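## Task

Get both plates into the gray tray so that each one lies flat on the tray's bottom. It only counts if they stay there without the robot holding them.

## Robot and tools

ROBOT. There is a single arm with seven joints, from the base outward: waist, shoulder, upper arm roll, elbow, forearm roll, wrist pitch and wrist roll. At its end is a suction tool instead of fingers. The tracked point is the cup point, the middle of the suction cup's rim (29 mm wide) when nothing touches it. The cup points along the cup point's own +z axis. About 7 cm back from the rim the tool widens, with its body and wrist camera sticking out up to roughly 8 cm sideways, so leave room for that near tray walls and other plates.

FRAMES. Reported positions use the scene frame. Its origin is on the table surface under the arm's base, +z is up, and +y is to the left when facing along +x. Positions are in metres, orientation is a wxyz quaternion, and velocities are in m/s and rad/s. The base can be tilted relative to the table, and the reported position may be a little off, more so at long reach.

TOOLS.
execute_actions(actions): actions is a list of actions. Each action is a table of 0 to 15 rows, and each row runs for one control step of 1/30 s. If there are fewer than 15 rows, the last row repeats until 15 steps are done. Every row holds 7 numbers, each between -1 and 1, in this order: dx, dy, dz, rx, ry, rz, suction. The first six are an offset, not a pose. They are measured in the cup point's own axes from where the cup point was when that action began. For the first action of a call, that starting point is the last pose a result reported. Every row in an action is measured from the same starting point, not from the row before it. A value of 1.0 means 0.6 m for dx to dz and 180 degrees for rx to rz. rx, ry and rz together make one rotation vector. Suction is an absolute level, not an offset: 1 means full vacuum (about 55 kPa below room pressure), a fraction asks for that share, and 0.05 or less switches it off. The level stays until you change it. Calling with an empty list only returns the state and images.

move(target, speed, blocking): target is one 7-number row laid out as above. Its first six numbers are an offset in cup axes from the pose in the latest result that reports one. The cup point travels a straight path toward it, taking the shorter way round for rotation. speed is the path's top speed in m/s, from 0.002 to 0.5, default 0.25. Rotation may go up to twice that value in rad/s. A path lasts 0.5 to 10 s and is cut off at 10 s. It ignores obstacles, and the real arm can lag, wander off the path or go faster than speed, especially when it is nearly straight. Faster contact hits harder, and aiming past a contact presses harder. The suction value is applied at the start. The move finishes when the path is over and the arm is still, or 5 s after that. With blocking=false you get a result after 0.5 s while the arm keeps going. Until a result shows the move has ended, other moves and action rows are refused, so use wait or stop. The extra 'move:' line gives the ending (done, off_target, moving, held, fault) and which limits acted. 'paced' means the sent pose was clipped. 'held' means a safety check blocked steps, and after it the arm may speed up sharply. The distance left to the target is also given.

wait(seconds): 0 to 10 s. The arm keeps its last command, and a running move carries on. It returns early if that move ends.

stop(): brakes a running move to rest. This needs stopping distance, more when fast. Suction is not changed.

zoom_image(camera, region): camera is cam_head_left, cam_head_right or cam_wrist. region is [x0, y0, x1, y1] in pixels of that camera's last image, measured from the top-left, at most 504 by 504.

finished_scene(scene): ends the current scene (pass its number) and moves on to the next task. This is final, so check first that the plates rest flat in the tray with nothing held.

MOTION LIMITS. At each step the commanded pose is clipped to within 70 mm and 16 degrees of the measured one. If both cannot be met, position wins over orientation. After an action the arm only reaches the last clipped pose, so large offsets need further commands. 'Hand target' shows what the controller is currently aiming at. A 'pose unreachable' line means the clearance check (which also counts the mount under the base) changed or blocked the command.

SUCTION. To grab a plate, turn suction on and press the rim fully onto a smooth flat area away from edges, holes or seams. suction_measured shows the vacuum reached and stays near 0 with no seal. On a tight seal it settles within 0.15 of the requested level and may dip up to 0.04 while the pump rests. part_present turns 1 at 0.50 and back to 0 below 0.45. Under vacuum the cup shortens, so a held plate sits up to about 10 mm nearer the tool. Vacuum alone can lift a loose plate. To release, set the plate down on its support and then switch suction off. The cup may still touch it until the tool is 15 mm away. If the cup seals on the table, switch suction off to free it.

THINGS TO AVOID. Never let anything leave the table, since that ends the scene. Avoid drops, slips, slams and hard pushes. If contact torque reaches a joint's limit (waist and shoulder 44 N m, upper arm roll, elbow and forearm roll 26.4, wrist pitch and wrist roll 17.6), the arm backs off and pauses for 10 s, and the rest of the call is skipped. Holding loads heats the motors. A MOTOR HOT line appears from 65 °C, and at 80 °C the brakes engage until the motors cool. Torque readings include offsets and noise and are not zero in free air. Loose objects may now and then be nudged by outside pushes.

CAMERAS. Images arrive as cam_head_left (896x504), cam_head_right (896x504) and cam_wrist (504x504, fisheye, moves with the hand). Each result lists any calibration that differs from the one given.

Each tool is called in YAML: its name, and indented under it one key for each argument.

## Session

execute_actions:
  actions: []

Scene clock: 0.00 s.
end_effector_position=(+0.3991, -0.0190, +0.2843) suction_measured=0.00 part_present=0 end_effector_quat_wxyz=(+0.000, +0.022, +1.000, -0.001) end_effector_velocity=(+0.000, -0.001, +0.000) end_effector_angular_velocity=(+0.000, -0.001, -0.002)
Joint positions: [-0.    -0.25   0.002  0.918 -0.002  1.168  2.355]
Joint velocities: [-0.    -0.    -0.002  0.001 -0.    -0.001  0.   ]
Joint torques (N m, as the arm reports them, + toward a larger angle): no reading
Hand target: +0.399, -0.019, +0.284; +0.000, +0.022, +1.000, -0.001
camera_calibration (this result's frames):
cam_wrist: T_world_to_cam=[[-0.0482005, -0.998838, 0.000341526, 0.0119576], [-0.941132, 0.0455304, 0.33496, 0.290921], [-0.334586, 0.0158238, -0.942232, 0.499453], [0, 0, 0, 1]] pos_world=[0.441481, -0.00920531, 0.37315]

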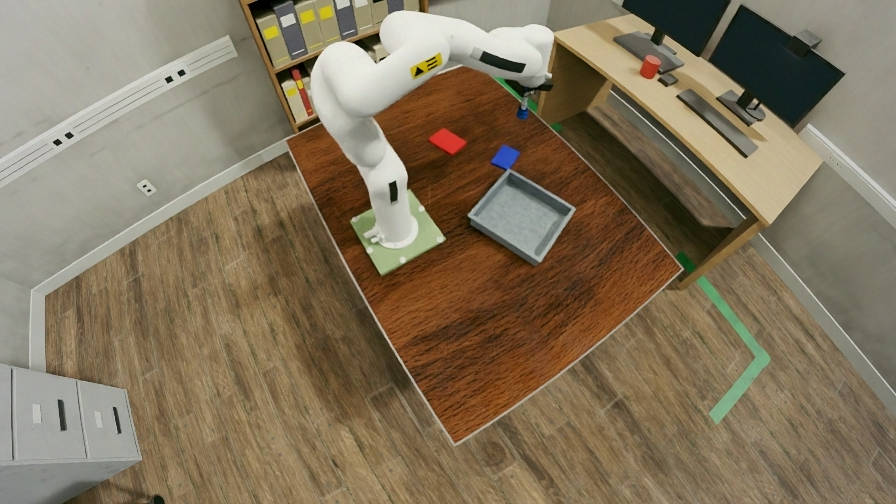

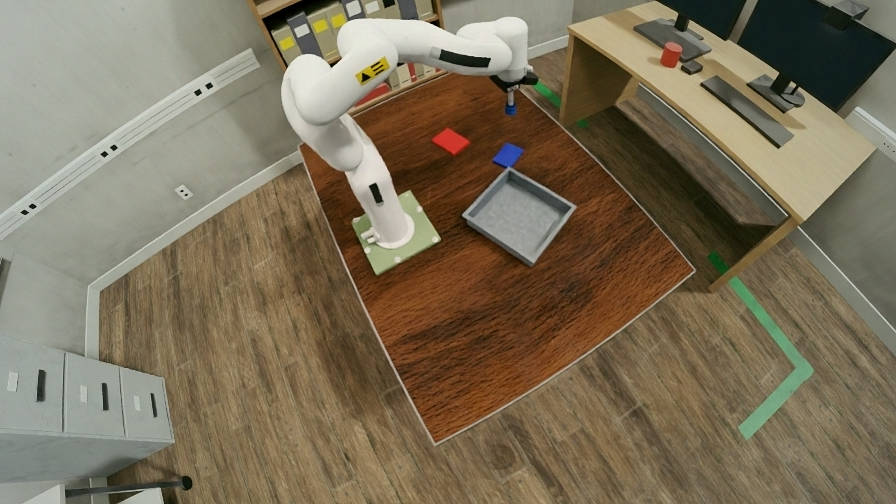

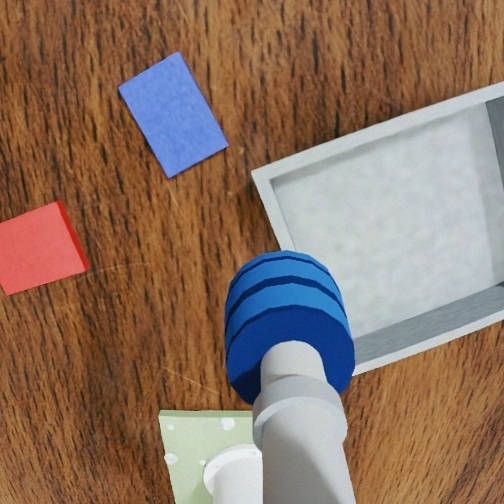

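zoom_image:
  camera: "cam_wrist"
  region: [100, 40, 250, 190]

zoom_image:
  camera: "cam_wrist"
  region: [0, 180, 130, 310]

zoom_image:
  camera: "cam_wrist"
  region: [224, 70, 504, 390]

zoom_image:
  camera: "cam_head_left"
  region: [415, 110, 585, 280]

zoom_image:
  camera: "cam_head_right"
  region: [415, 110, 585, 280]

Region (100, 40, 250, 190) of cam_wrist's 504x504 image, scaled by 3.360, with more detail than that image has.

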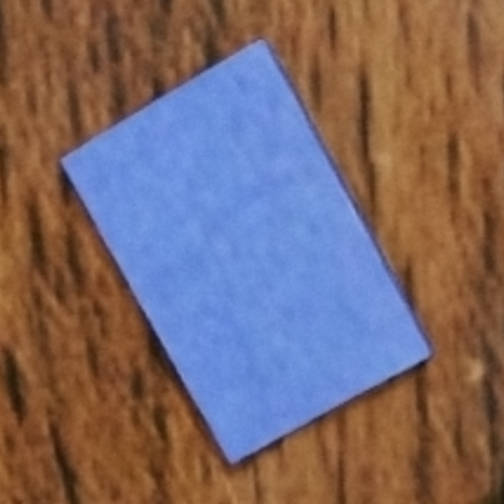

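Region (0, 180, 130, 310) of cam_wrist's 504x504 image, scaled by 3.877, with more detail than that image has.

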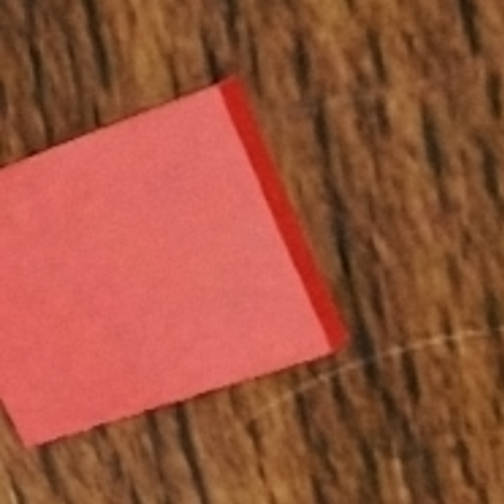

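Region (224, 70, 504, 390) of cam_wrist's 504x504 image, scaled by 1.575, with more detail than that image has; it fills the left 441 columns of this view, and the rest is white.

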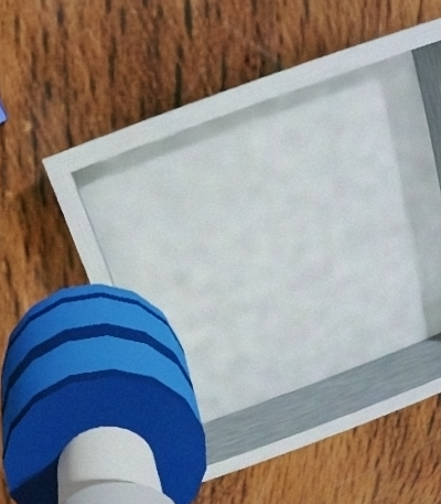

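Region (415, 110, 585, 280) of cam_head_left's 896x504 image, scaled by 2.965, with more detail than that image has.

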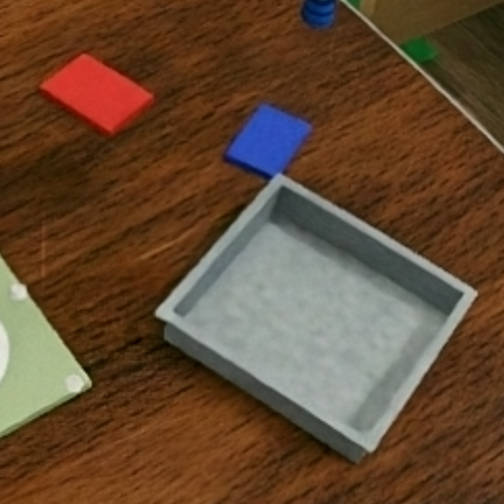

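Region (415, 110, 585, 280) of cam_head_right's 896x504 image, scaled by 2.965, with more detail than that image has.

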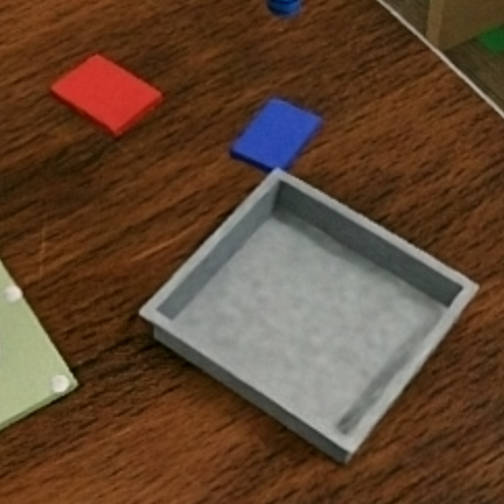

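zoom_image:
  camera: "cam_wrist"
  region: [340, 250, 504, 390]

zoom_image:
  camera: "cam_wrist"
  region: [384, 70, 504, 270]

zoom_image:
  camera: "cam_wrist"
  region: [240, 130, 370, 260]

Region (340, 250, 504, 390) of cam_wrist's 504x504 image, scaled by 3.073, with more detail than that image has; it fills the top 430 rows of this view, and the rest is white.

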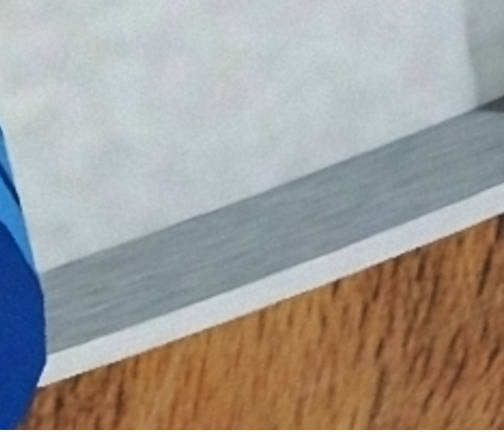

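Region (384, 70, 504, 270) of cam_wrist's 504x504 image, scaled by 2.520, with more detail than that image has; it fills the left 302 columns of this view, and the rest is white.

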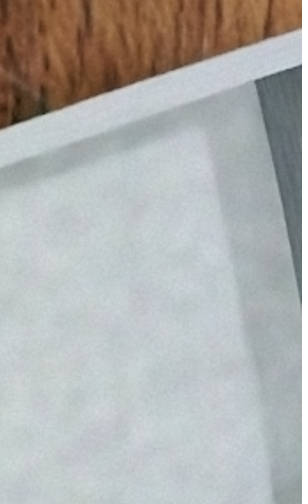

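Region (240, 130, 370, 260) of cam_wrist's 504x504 image, scaled by 3.877, with more detail than that image has.

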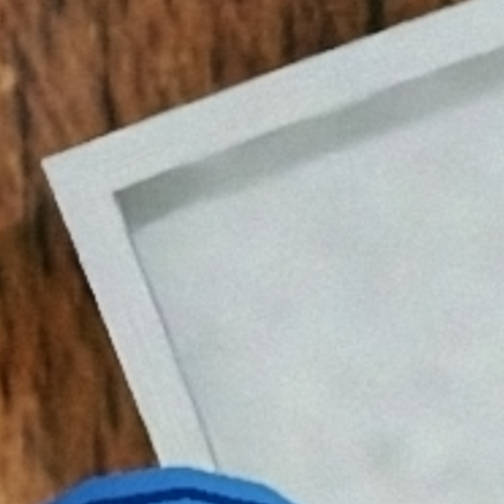

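execute_actions:
  actions:
    - [[0.0001,0.0004,0.0004,0,0,0,0],[0.0012,0.0037,0.0035,0,0,0,0],[0.0039,0.0117,0.0111,0,0,0,0],[0.0081,0.0245,0.0232,0,0,0,0],[0.0132,0.0402,0.038,0,0,0,0],[0.0185,0.0562,0.0533,0,0,0,0],[0.0238,0.0723,0.0685,0,0,0,0],[0.0291,0.0884,0.0837,0,0,0,0],[0.0344,0.1044,0.0989,0,0,0,0],[0.0397,0.1205,0.1141,0,0,0,0],[0.045,0.1366,0.1294,0,0,0,0],[0.0503,0.1526,0.1446,0,0,0,0],[0.0556,0.1687,0.1598,0,0,0,0],[0.0609,0.1848,0.175,0,0,0,0],[0.0662,0.2008,0.1902,0,0,0,0]]
    - [[0.0265,0.0803,0.0761,0,0,0,0],[0.0318,0.0964,0.0913,0,0,0,0],[0.0371,0.1125,0.1065,0,0,0,0],[0.0424,0.1285,0.1217,0,0,0,0],[0.0477,0.1446,0.137,0,0,0,0],[0.053,0.1607,0.1522,0,0,0,0],[0.0582,0.1767,0.1674,0,0,0,0],[0.0635,0.1928,0.1826,0,0,0,0],[0.0688,0.2089,0.1978,0,0,0,0],[0.074,0.2247,0.2128,0,0,0,0],[0.0786,0.2384,0.2258,0,0,0,0],[0.0819,0.2485,0.2354,0,0,0,0],[0.0839,0.2544,0.241,0,0,0,0],[0.0846,0.2568,0.2432,0,0,0,0],[0.0847,0.2571,0.2435,0,0,0,0]]

Scene clock: 121.00 s.
end_effector_position=(+0.3143, +0.2129, +0.0743) suction_measured=0.00 part_present=0 end_effector_quat_wxyz=(-0.013, +0.015, +1.000, +0.009) end_effector_velocity=(-0.019, +0.185, -0.184) end_effector_angular_velocity=(+0.003, -0.022, +0.013)
Joint positions: [0.274 0.079 0.355 0.574 0.006 0.512 2.962]
Joint velocities: [ 0.198  0.843  0.16   0.23  -0.626 -0.588  0.87 ]
Joint torques (N m, as the arm reports them, + toward a larger angle): [ -3.41 -26.06  -3.4   15.93  -0.41  -0.81   1.35]
Hand target: +0.318, +0.225, +0.060; -0.009, +0.018, +1.000, +0.008
Off the commanded pose: 0.023 m, 1 deg.
camera_calibration (this result's frames):
cam_wrist: T_world_to_cam=[[-0.0346954, -0.999189, -0.0204527, 0.236916], [-0.932433, 0.0249987, 0.360477, 0.270611], [-0.359674, 0.0315777, -0.932544, 0.273324], [0, 0, 0, 1]] pos_world=[0.358854, 0.221328, 0.162183]

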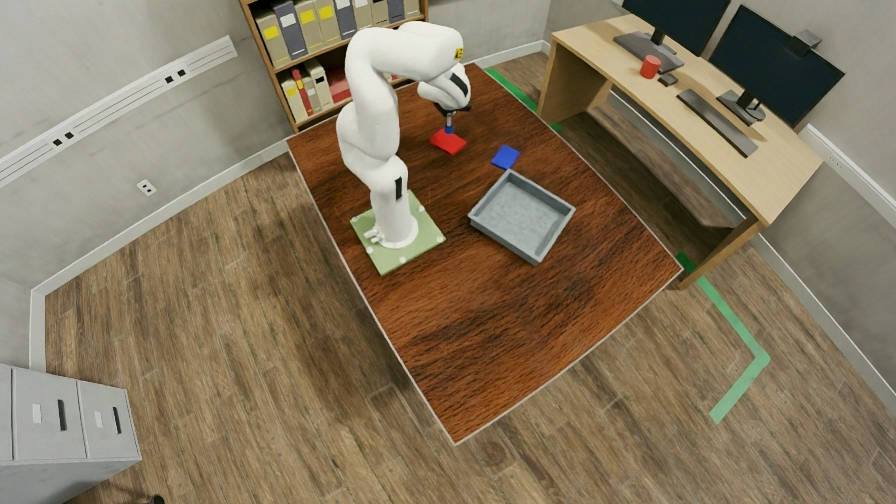

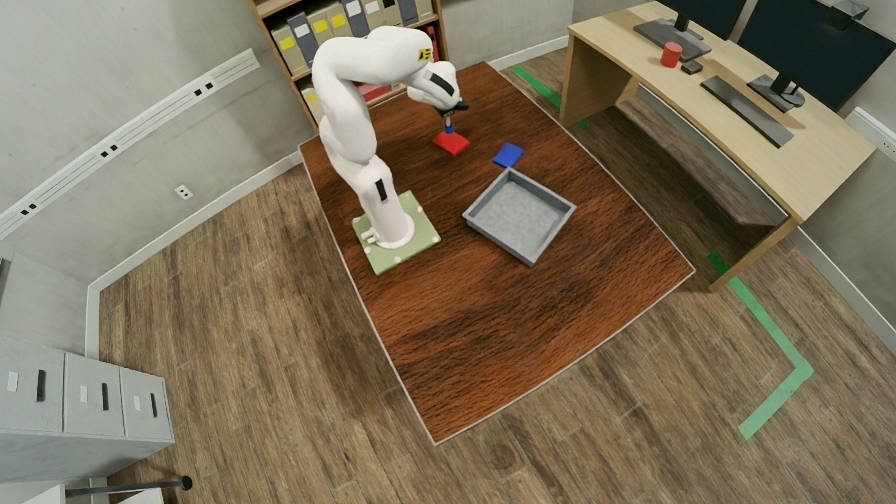

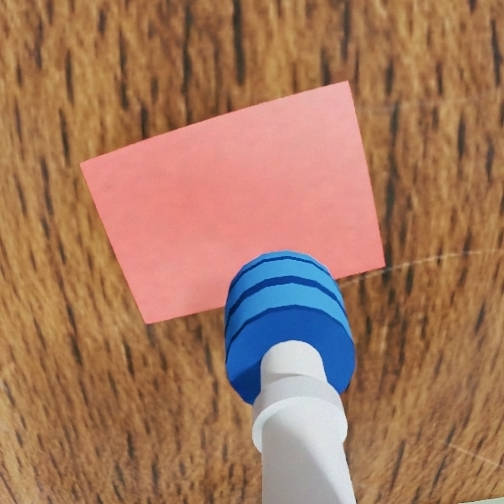

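execute_actions:
  actions: []

Scene clock: 126.40 s.
end_effector_position=(+0.3178, +0.2252, +0.0603) suction_measured=0.00 part_present=0 end_effector_quat_wxyz=(-0.009, +0.018, +1.000, +0.008) end_effector_velocity=(-0.000, +0.001, +0.000) end_effector_angular_velocity=(+0.001, -0.000, +0.003)
Joint positions: [ 0.288  0.151  0.357  0.602 -0.063  0.467  3.041]
Joint velocities: [ 0.001  0.     0.002  0.     0.    -0.    -0.   ]
Joint torques (N m, as the arm reports them, + toward a larger angle): [ -0.69 -22.02   0.82  13.24   0.15  -1.04   1.29]
Hand target: +0.318, +0.225, +0.060; -0.009, +0.018, +1.000, +0.008
Off the commanded pose: 0.006 m, 1 deg.
camera_calibration (this result's frames):
cam_wrist: T_world_to_cam=[[-0.0395497, -0.999048, -0.0184055, 0.250442], [-0.935225, 0.0305246, 0.352737, 0.278727], [-0.351839, 0.0311639, -0.935541, 0.258934], [0, 0, 0, 1]] pos_world=[0.36168, 0.233626, 0.148536]

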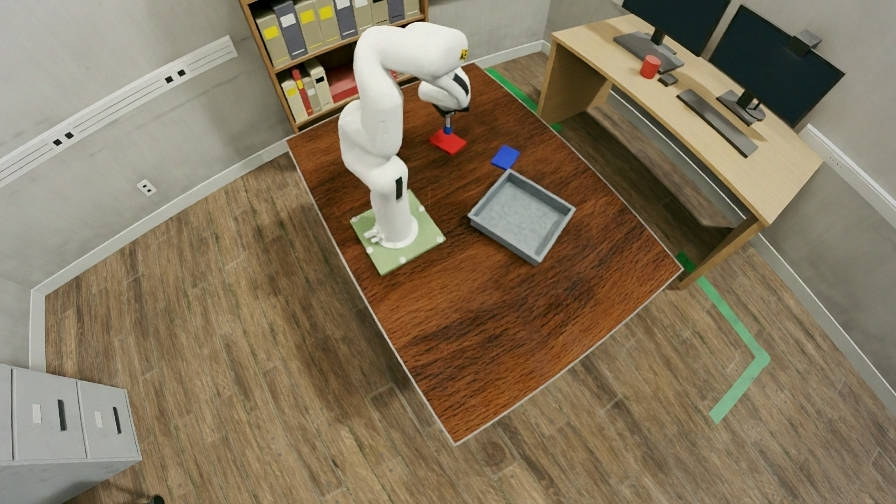

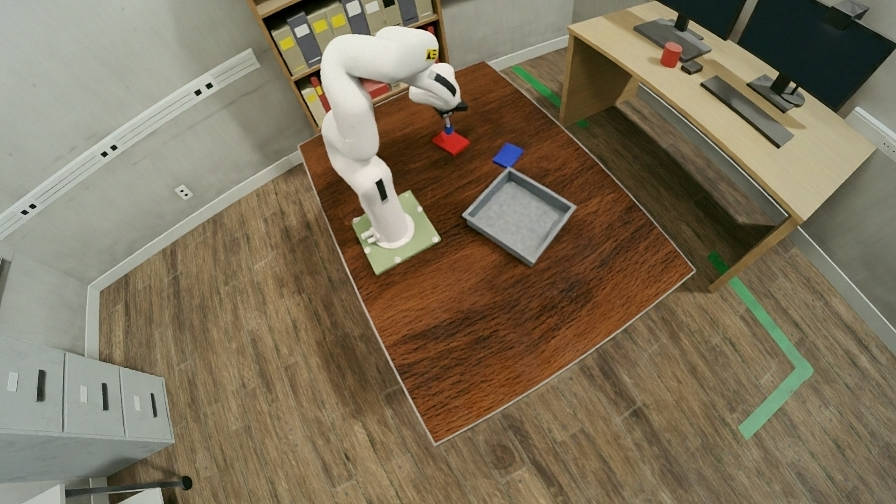

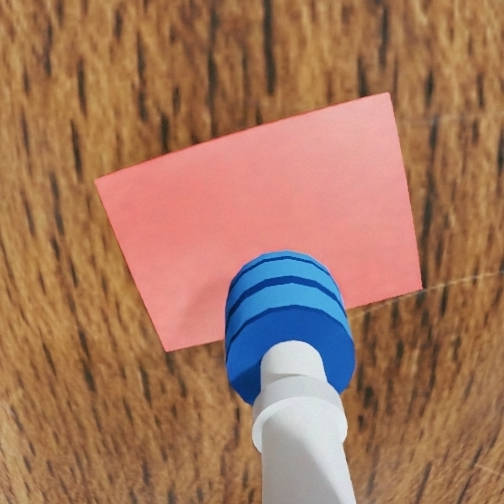

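zoom_image:
  camera: "cam_wrist"
  region: [70, 150, 280, 370]

zoom_image:
  camera: "cam_wrist"
  region: [230, 80, 450, 310]

Region (70, 150, 280, 370) of cam_wrist's 504x504 image, scaled by 2.291, with more detail than that image has; it fills the left 481 columns of this view, and the rest is white.

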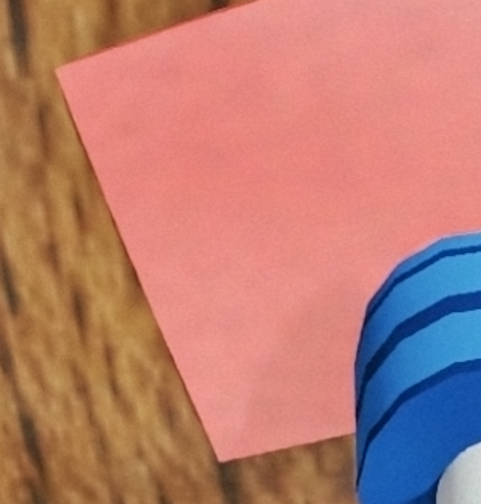

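Region (230, 80, 450, 310) of cam_wrist's 504x504 image, scaled by 2.191, with more detail than that image has; it fills the left 482 columns of this view, and the rest is white.

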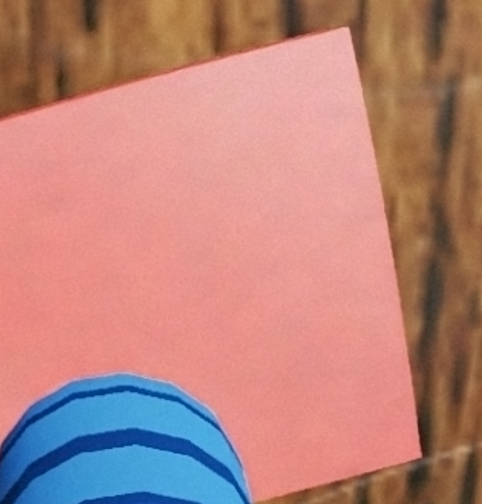

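zoom_image:
  camera: "cam_wrist"
  region: [210, 240, 370, 400]

Region (210, 240, 370, 400) of cam_wrist's 504x504 image, scaled by 3.150, with more detail than that image has.

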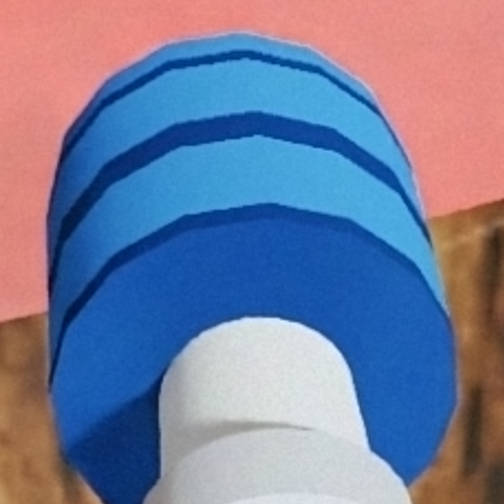

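zoom_image:
  camera: "cam_head_left"
  region: [415, 110, 585, 280]

Region (415, 110, 585, 280) of cam_head_left's 896x504 image, scaled by 2.965, with more detail than that image has.

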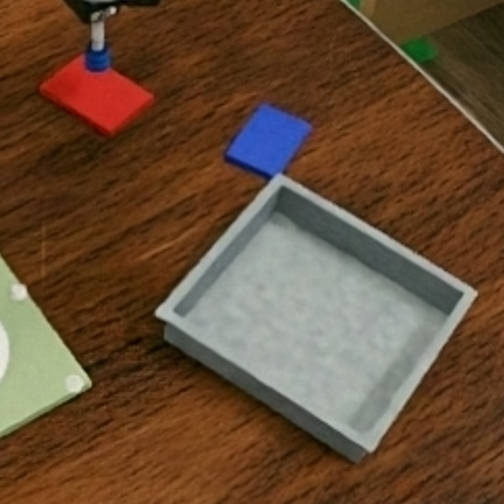

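execute_actions:
  actions:
    - [[-0.0001,0.0002,0.0033,0.0003,-0.0003,0,0],[-0.0004,0.0007,0.0117,0.0008,-0.0009,0,0],[-0.0008,0.0013,0.0242,0.0015,-0.0018,0,0],[-0.0014,0.0022,0.0383,0.0026,-0.003,0,0],[-0.0019,0.003,0.0517,0.0035,-0.0041,0,0],[-0.0023,0.0037,0.0625,0.0042,-0.005,0,1],[-0.0026,0.0041,0.07,0.0047,-0.0056,0,1],[-0.0027,0.0044,0.075,0.005,-0.0059,0,1],[-0.0028,0.0045,0.0783,0.0051,-0.0061,0,1],[-0.0028,0.0045,0.0808,0.0051,-0.0061,0,1],[-0.0028,0.0045,0.0828,0.0051,-0.0061,0,1],[-0.0028,0.0045,0.0847,0.0051,-0.0061,0,1],[-0.0028,0.0045,0.0863,0.0051,-0.0061,0,1],[-0.0028,0.0045,0.088,0.0051,-0.0061,0,1],[-0.0028,0.0045,0.0895,0.0051,-0.0061,0,1]]

Scene clock: 223.03 s.
end_effector_position=(+0.3178, +0.2286, +0.0098) suction_measured=0.08 part_present=0 end_effector_quat_wxyz=(-0.002, +0.017, +1.000, +0.001) end_effector_velocity=(+0.014, +0.009, -0.032) end_effector_angular_velocity=(-0.012, -0.054, -0.008)
Joint positions: [ 0.351  0.325  0.275  0.62  -0.265  0.319  3.207]
Joint velocities: [ 0.127  0.131 -0.142  0.054 -0.189 -0.113  0.175]
Joint torques (N m, as the arm reports them, + toward a larger angle): [ -1.31 -26.72   1.63  11.28   0.53  -1.13   1.19]
Hand target: +0.318, +0.229, +0.007; -0.000, +0.018, +1.000, +0.001
Off the commanded pose: 0.003 m, 0 deg.
camera_calibration (this result's frames):
cam_wrist: T_world_to_cam=[[-0.0381225, -0.99926, -0.00503163, 0.252403], [-0.940359, 0.0341711, 0.338464, 0.297343], [-0.338042, 0.0176346, -0.940966, 0.210378], [0, 0, 0, 1]] pos_world=[0.360348, 0.238346, 0.0985886]

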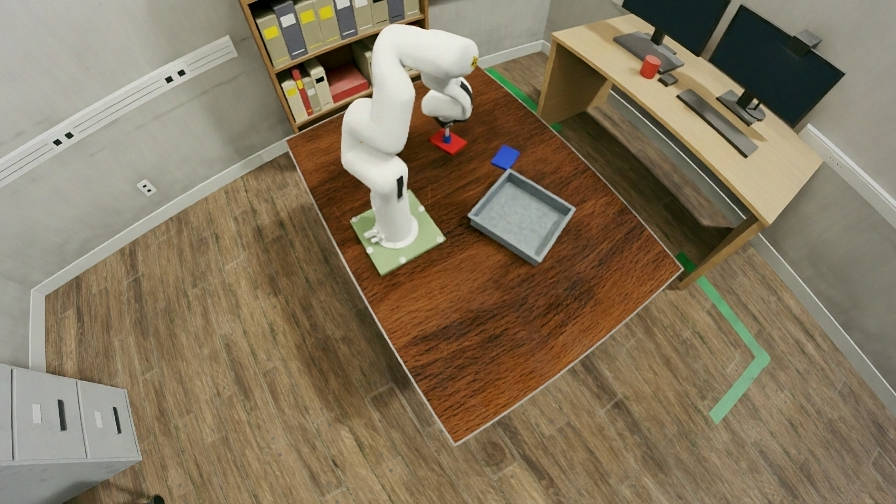

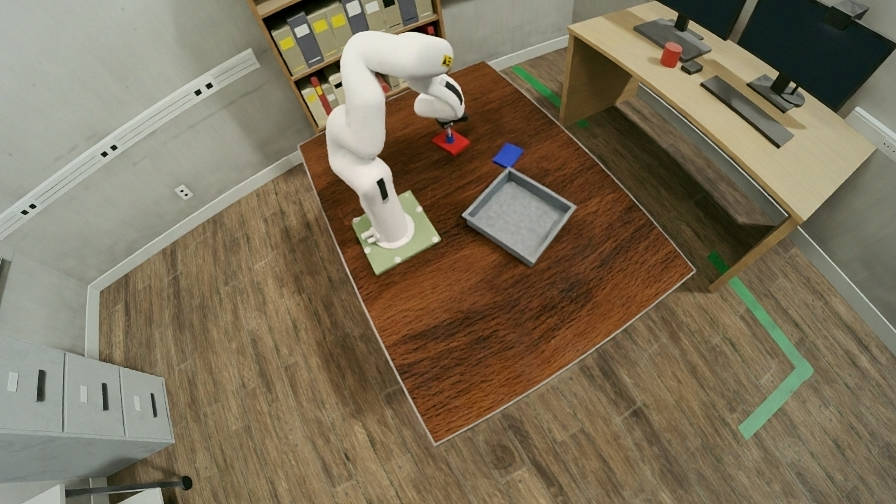

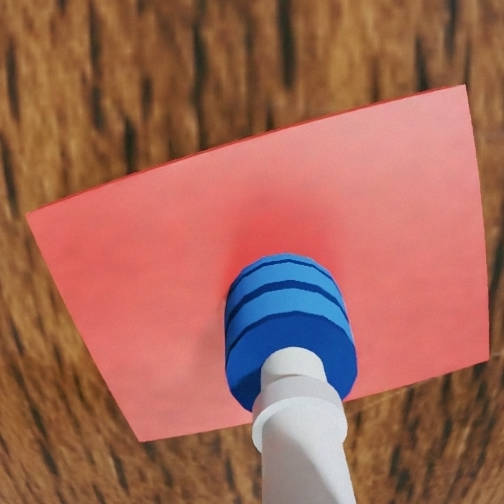

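zoom_image:
  camera: "cam_wrist"
  region: [0, 190, 260, 460]

zoom_image:
  camera: "cam_wrist"
  region: [304, 70, 504, 380]

execute_actions:
  actions: []

Region (0, 190, 260, 460) of cam_wrist's 504x504 image, scaled by 1.867, with more detail than that image has; it fills the left 485 columns of this view, and the rest is white.

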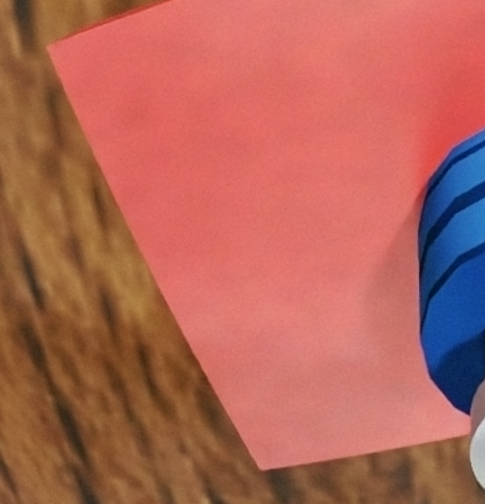

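Region (304, 70, 504, 380) of cam_wrist's 504x504 image, scaled by 1.626, with more detail than that image has; it fills the left 325 columns of this view, and the rest is white.

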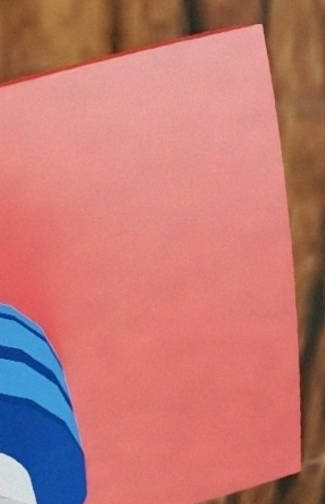

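Scene clock: 229.43 s.
end_effector_position=(+0.3184, +0.2289, +0.0069) suction_measured=0.96 part_present=1 end_effector_quat_wxyz=(-0.000, +0.018, +1.000, +0.001) end_effector_velocity=(-0.000, +0.000, -0.000) end_effector_angular_velocity=(-0.000, -0.000, +0.002)
Joint positions: [ 0.36   0.335  0.264  0.623 -0.279  0.31   3.22 ]
Joint velocities: [ 0.002  0.    -0.    -0.    -0.001  0.     0.   ]
Joint torques (N m, as the arm reports them, + toward a larger angle): [ -0.64 -25.88   1.58  11.63   0.15  -1.05   1.36]
Hand target: +0.318, +0.229, +0.007; -0.000, +0.018, +1.000, +0.001
Off the commanded pose: 0.000 m, 0 deg.
camera_calibration (this result's frames):
cam_wrist: T_world_to_cam=[[-0.0389995, -0.999232, -0.00385193, 0.252972], [-0.941211, 0.0354399, 0.335956, 0.29886], [-0.335561, 0.0167276, -0.94187, 0.207175], [0, 0, 0, 1]] pos_world=[0.360676, 0.23872, 0.0957026]

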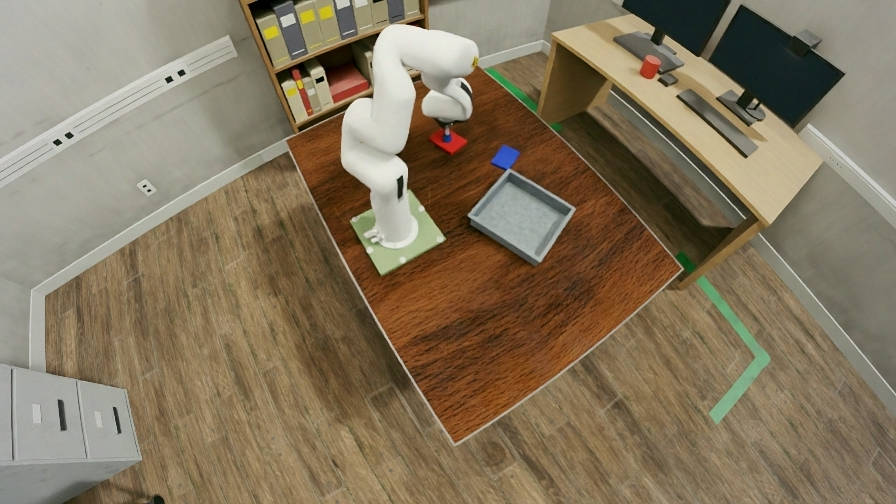

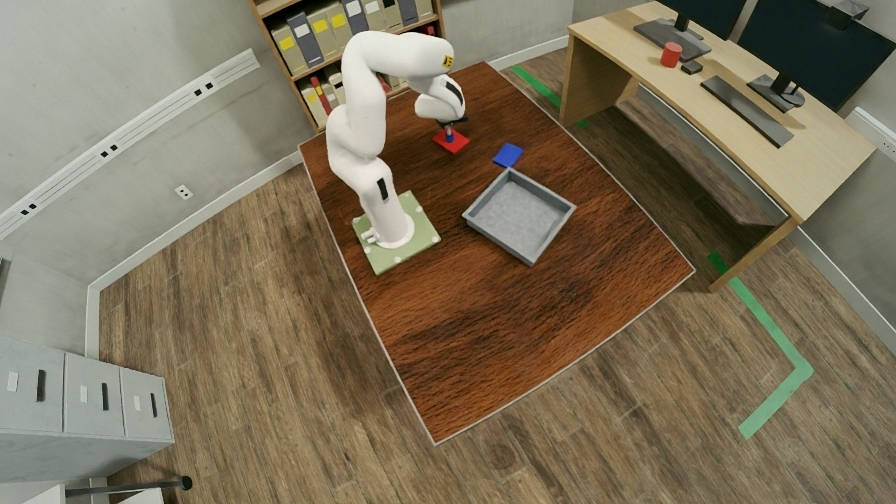

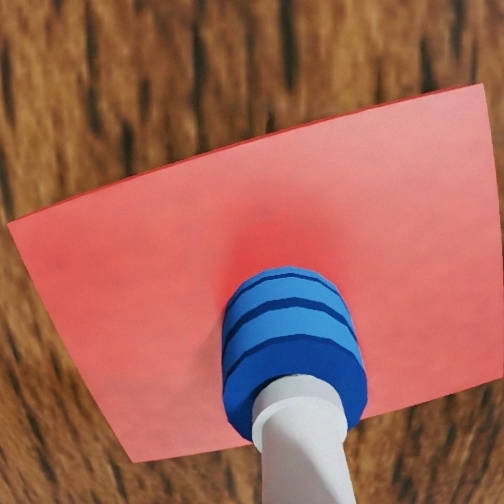

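zoom_image:
  camera: "cam_wrist"
  region: [0, 200, 270, 480]

zoom_image:
  camera: "cam_wrist"
  region: [304, 70, 504, 430]

zoom_image:
  camera: "cam_wrist"
  region: [210, 250, 380, 420]

Region (0, 200, 270, 480) of cam_wrist's 504x504 image, scaled by 1.800, with more detail than that image has; it fills the left 486 columns of this view, and the rest is white.

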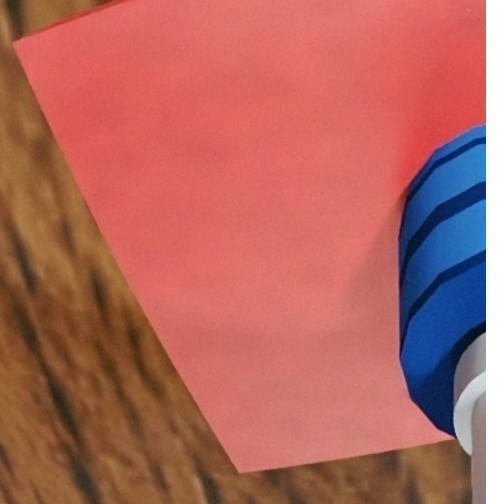

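Region (304, 70, 504, 430) of cam_wrist's 504x504 image, scaled by 1.400, with more detail than that image has.

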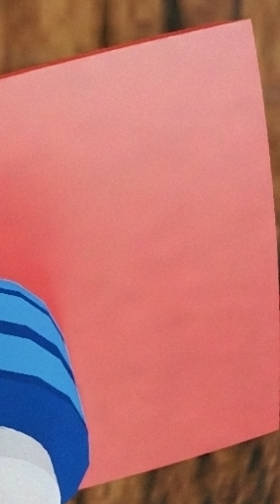

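Region (210, 250, 380, 420) of cam_wrist's 504x504 image, scaled by 2.965, with more detail than that image has.

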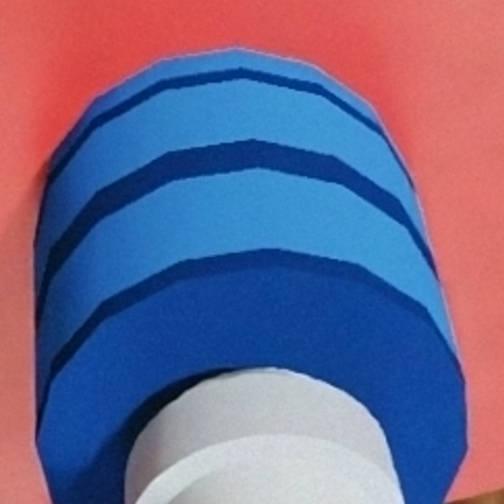

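execute_actions:
  actions:
    - [[-0.0001,-0.0006,-0.0017,0,0,0,1],[-0.0009,-0.0052,-0.0066,0,0,0,1],[-0.0028,-0.0165,-0.0144,0,0,0,1],[-0.0058,-0.0343,-0.0246,0,0,0,1],[-0.0095,-0.0563,-0.0364,0,0,0,1],[-0.0132,-0.0788,-0.0492,0,0,0,1],[-0.017,-0.1013,-0.0619,0,0,0,1],[-0.0208,-0.1239,-0.0738,0,0,0,1],[-0.0246,-0.1464,-0.0839,0,0,0,1],[-0.0284,-0.1689,-0.0917,0,0,0,1],[-0.0321,-0.1914,-0.0967,0,0,0,1],[-0.0359,-0.214,-0.0983,0,0,0,1],[-0.0397,-0.2365,-0.0983,0,0,0,1],[-0.0435,-0.259,-0.0983,0,0,0,1],[-0.0473,-0.2815,-0.0983,0,0,0,1]]
    - [[-0.0189,-0.1126,-0.0117,0,0,-0.0004,1],[-0.0227,-0.1351,-0.0117,0,0,-0.0016,1],[-0.0265,-0.1577,-0.0117,0,0,-0.0036,1],[-0.0302,-0.1802,-0.0117,0,0,-0.0061,1],[-0.034,-0.2027,-0.0117,0,0,-0.009,1],[-0.0378,-0.2252,-0.0117,0,0,-0.0122,1],[-0.0416,-0.2477,-0.0117,0,0,-0.0154,1],[-0.0454,-0.2703,-0.0117,0,0,-0.0183,1],[-0.0491,-0.2928,-0.0117,0,0,-0.0208,1],[-0.0529,-0.3153,-0.0117,0,0,-0.0228,1],[-0.0563,-0.3356,-0.0117,0,0,-0.024,1],[-0.059,-0.3518,-0.0117,0,0,-0.0244,1],[-0.0608,-0.3624,-0.0117,0,0,-0.0244,1],[-0.0617,-0.3676,-0.0117,0,0,-0.0244,1],[-0.062,-0.3694,-0.0117,0,0,-0.0244,1]]

Scene clock: 350.43 s.
end_effector_position=(+0.3526, -0.0895, +0.0691) suction_measured=0.98 part_present=1 end_effector_quat_wxyz=(+0.012, -0.006, +0.999, -0.033) end_effector_velocity=(+0.043, -0.292, +0.009) end_effector_angular_velocity=(+0.079, +0.014, +0.061)
Joint positions: [-0.145  0.031 -0.045  0.479 -0.142  0.413  2.234]
Joint velocities: [-0.389  0.269 -0.364  0.374  0.345  0.073 -1.131]
Joint torques (N m, as the arm reports them, + toward a larger angle): [  1.93 -18.54   3.93  13.21   1.58  -0.96   1.66]
Hand target: +0.358, -0.109, +0.069; +0.011, -0.012, +1.000, -0.025
Off the commanded pose: 0.022 m, 2 deg.
camera_calibration (this result's frames):
cam_wrist: T_world_to_cam=[[0.00750757, -0.99797, 0.0632386, -0.0845673], [-0.949706, 0.0126822, 0.312885, 0.323996], [-0.313052, -0.0624071, -0.947683, 0.267936], [0, 0, 0, 1]] pos_world=[0.392214, -0.0717835, 0.157893]

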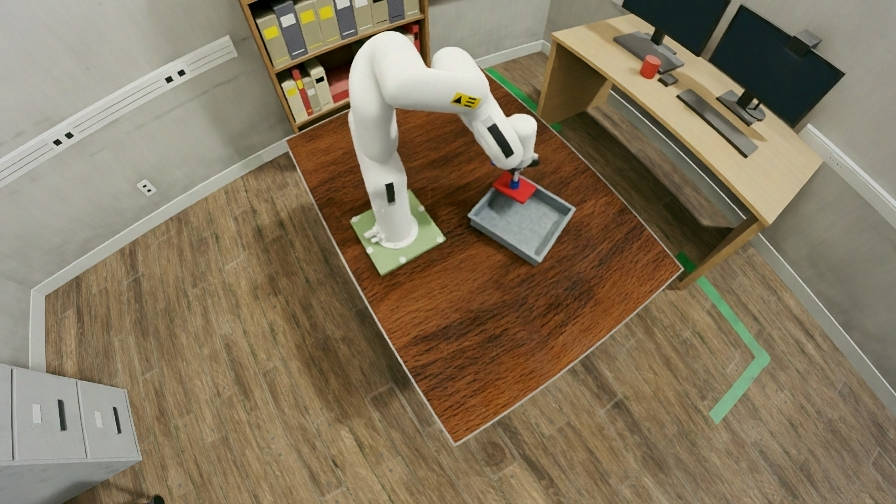

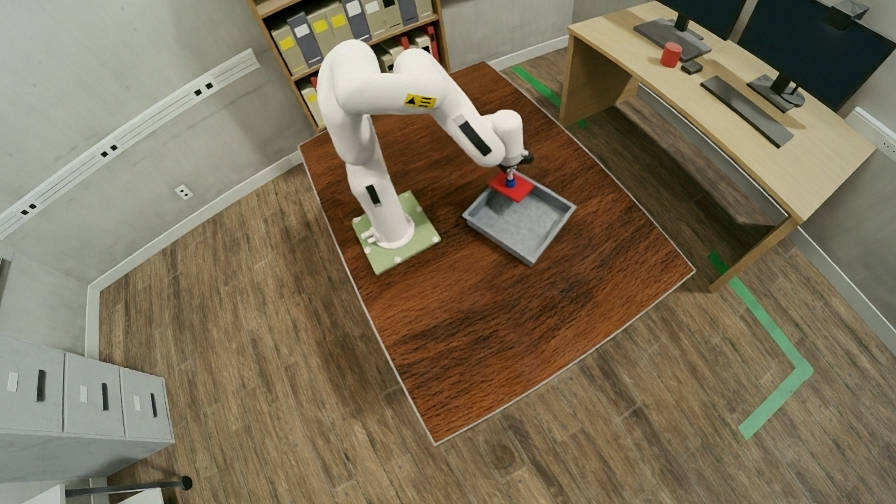

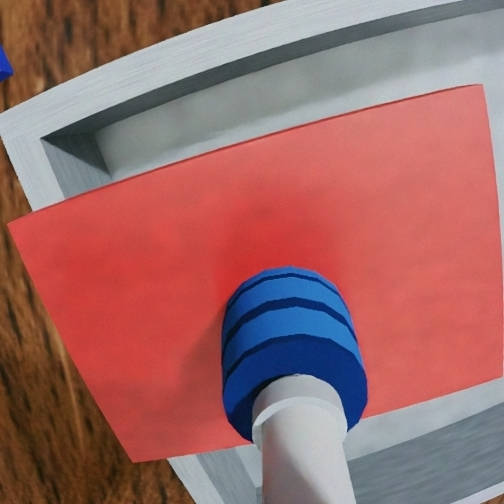

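execute_actions:
  actions: []

zoom_image:
  camera: "cam_wrist"
  region: [0, 60, 200, 260]

zoom_image:
  camera: "cam_wrist"
  region: [200, 0, 504, 160]

zoom_image:
  camera: "cam_wrist"
  region: [0, 250, 270, 504]

Scene clock: 353.37 s.
end_effector_position=(+0.3580, -0.1095, +0.0688) suction_measured=0.99 part_present=1 end_effector_quat_wxyz=(+0.011, -0.012, +1.000, -0.025) end_effector_velocity=(+0.000, -0.001, +0.000) end_effector_angular_velocity=(-0.000, -0.002, -0.003)
Joint positions: [-0.173  0.061 -0.067  0.517 -0.09   0.422  2.126]
Joint velocities: [-0.001  0.    -0.001  0.001  0.001 -0.001 -0.   ]
Joint torques (N m, as the arm reports them, + toward a larger angle): [ -0.67 -20.72  -0.17  13.69   0.08  -1.06   1.38]
Hand target: +0.358, -0.109, +0.069; +0.011, -0.012, +1.000, -0.025
Off the commanded pose: 0.003 m, 1 deg.
camera_calibration (this result's frames):
cam_wrist: T_world_to_cam=[[0.0193045, -0.9987, 0.0471793, -0.107677], [-0.949218, -0.00348609, 0.3146, 0.327447], [-0.314027, -0.0508566, -0.948051, 0.269798], [0, 0, 0, 1]] pos_world=[0.397621, -0.0926746, 0.157848]

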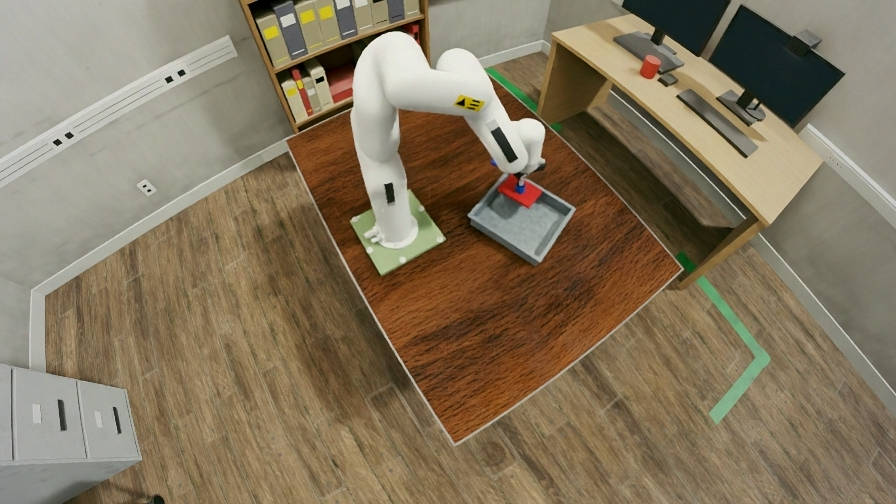

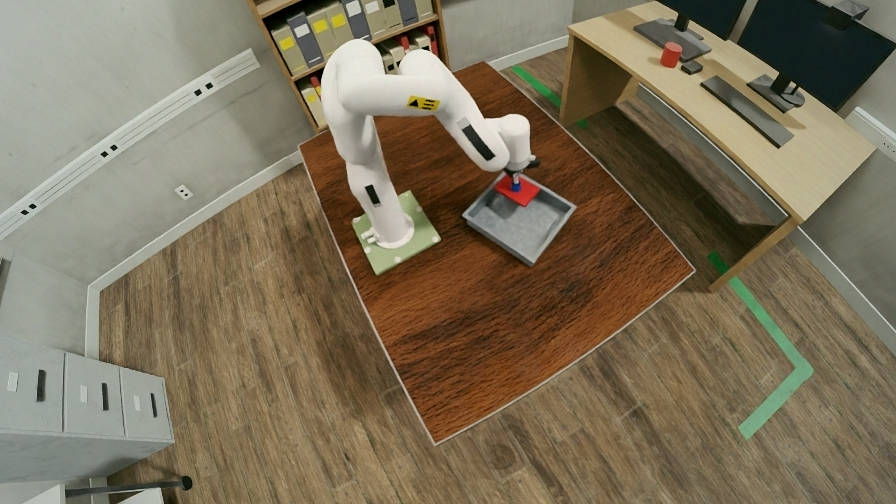

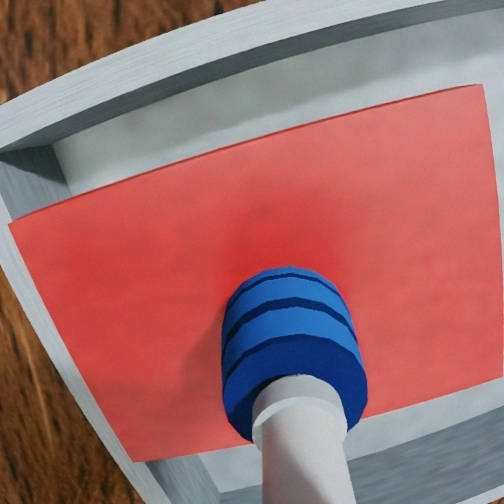

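Region (0, 60, 200, 260) of cam_wrist's 504x504 image, scaled by 2.520, with more detail than that image has.

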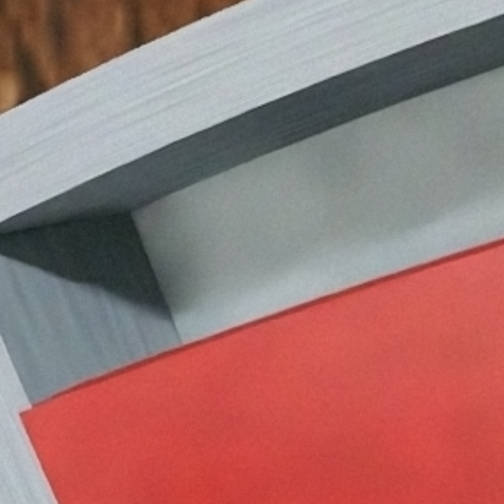

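Region (200, 0, 504, 160) of cam_wrist's 504x504 image, scaled by 1.658, with more detail than that image has; it fills the top 265 rows of this view, and the rest is white.

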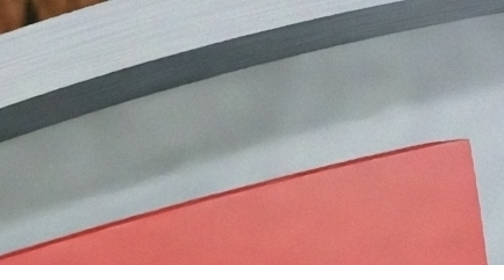

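Region (0, 250, 270, 504) of cam_wrist's 504x504 image, scaled by 1.867, with more detail than that image has; it fills the top 474 rows of this view, and the rest is white.

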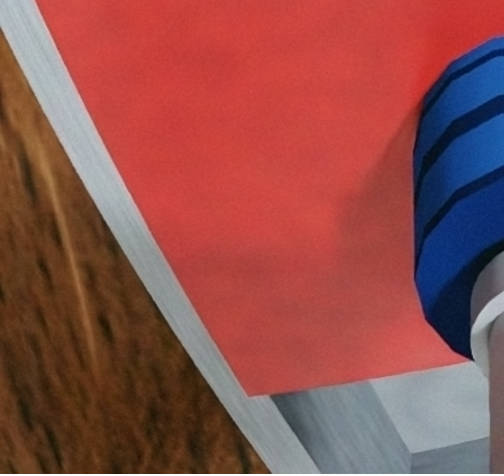

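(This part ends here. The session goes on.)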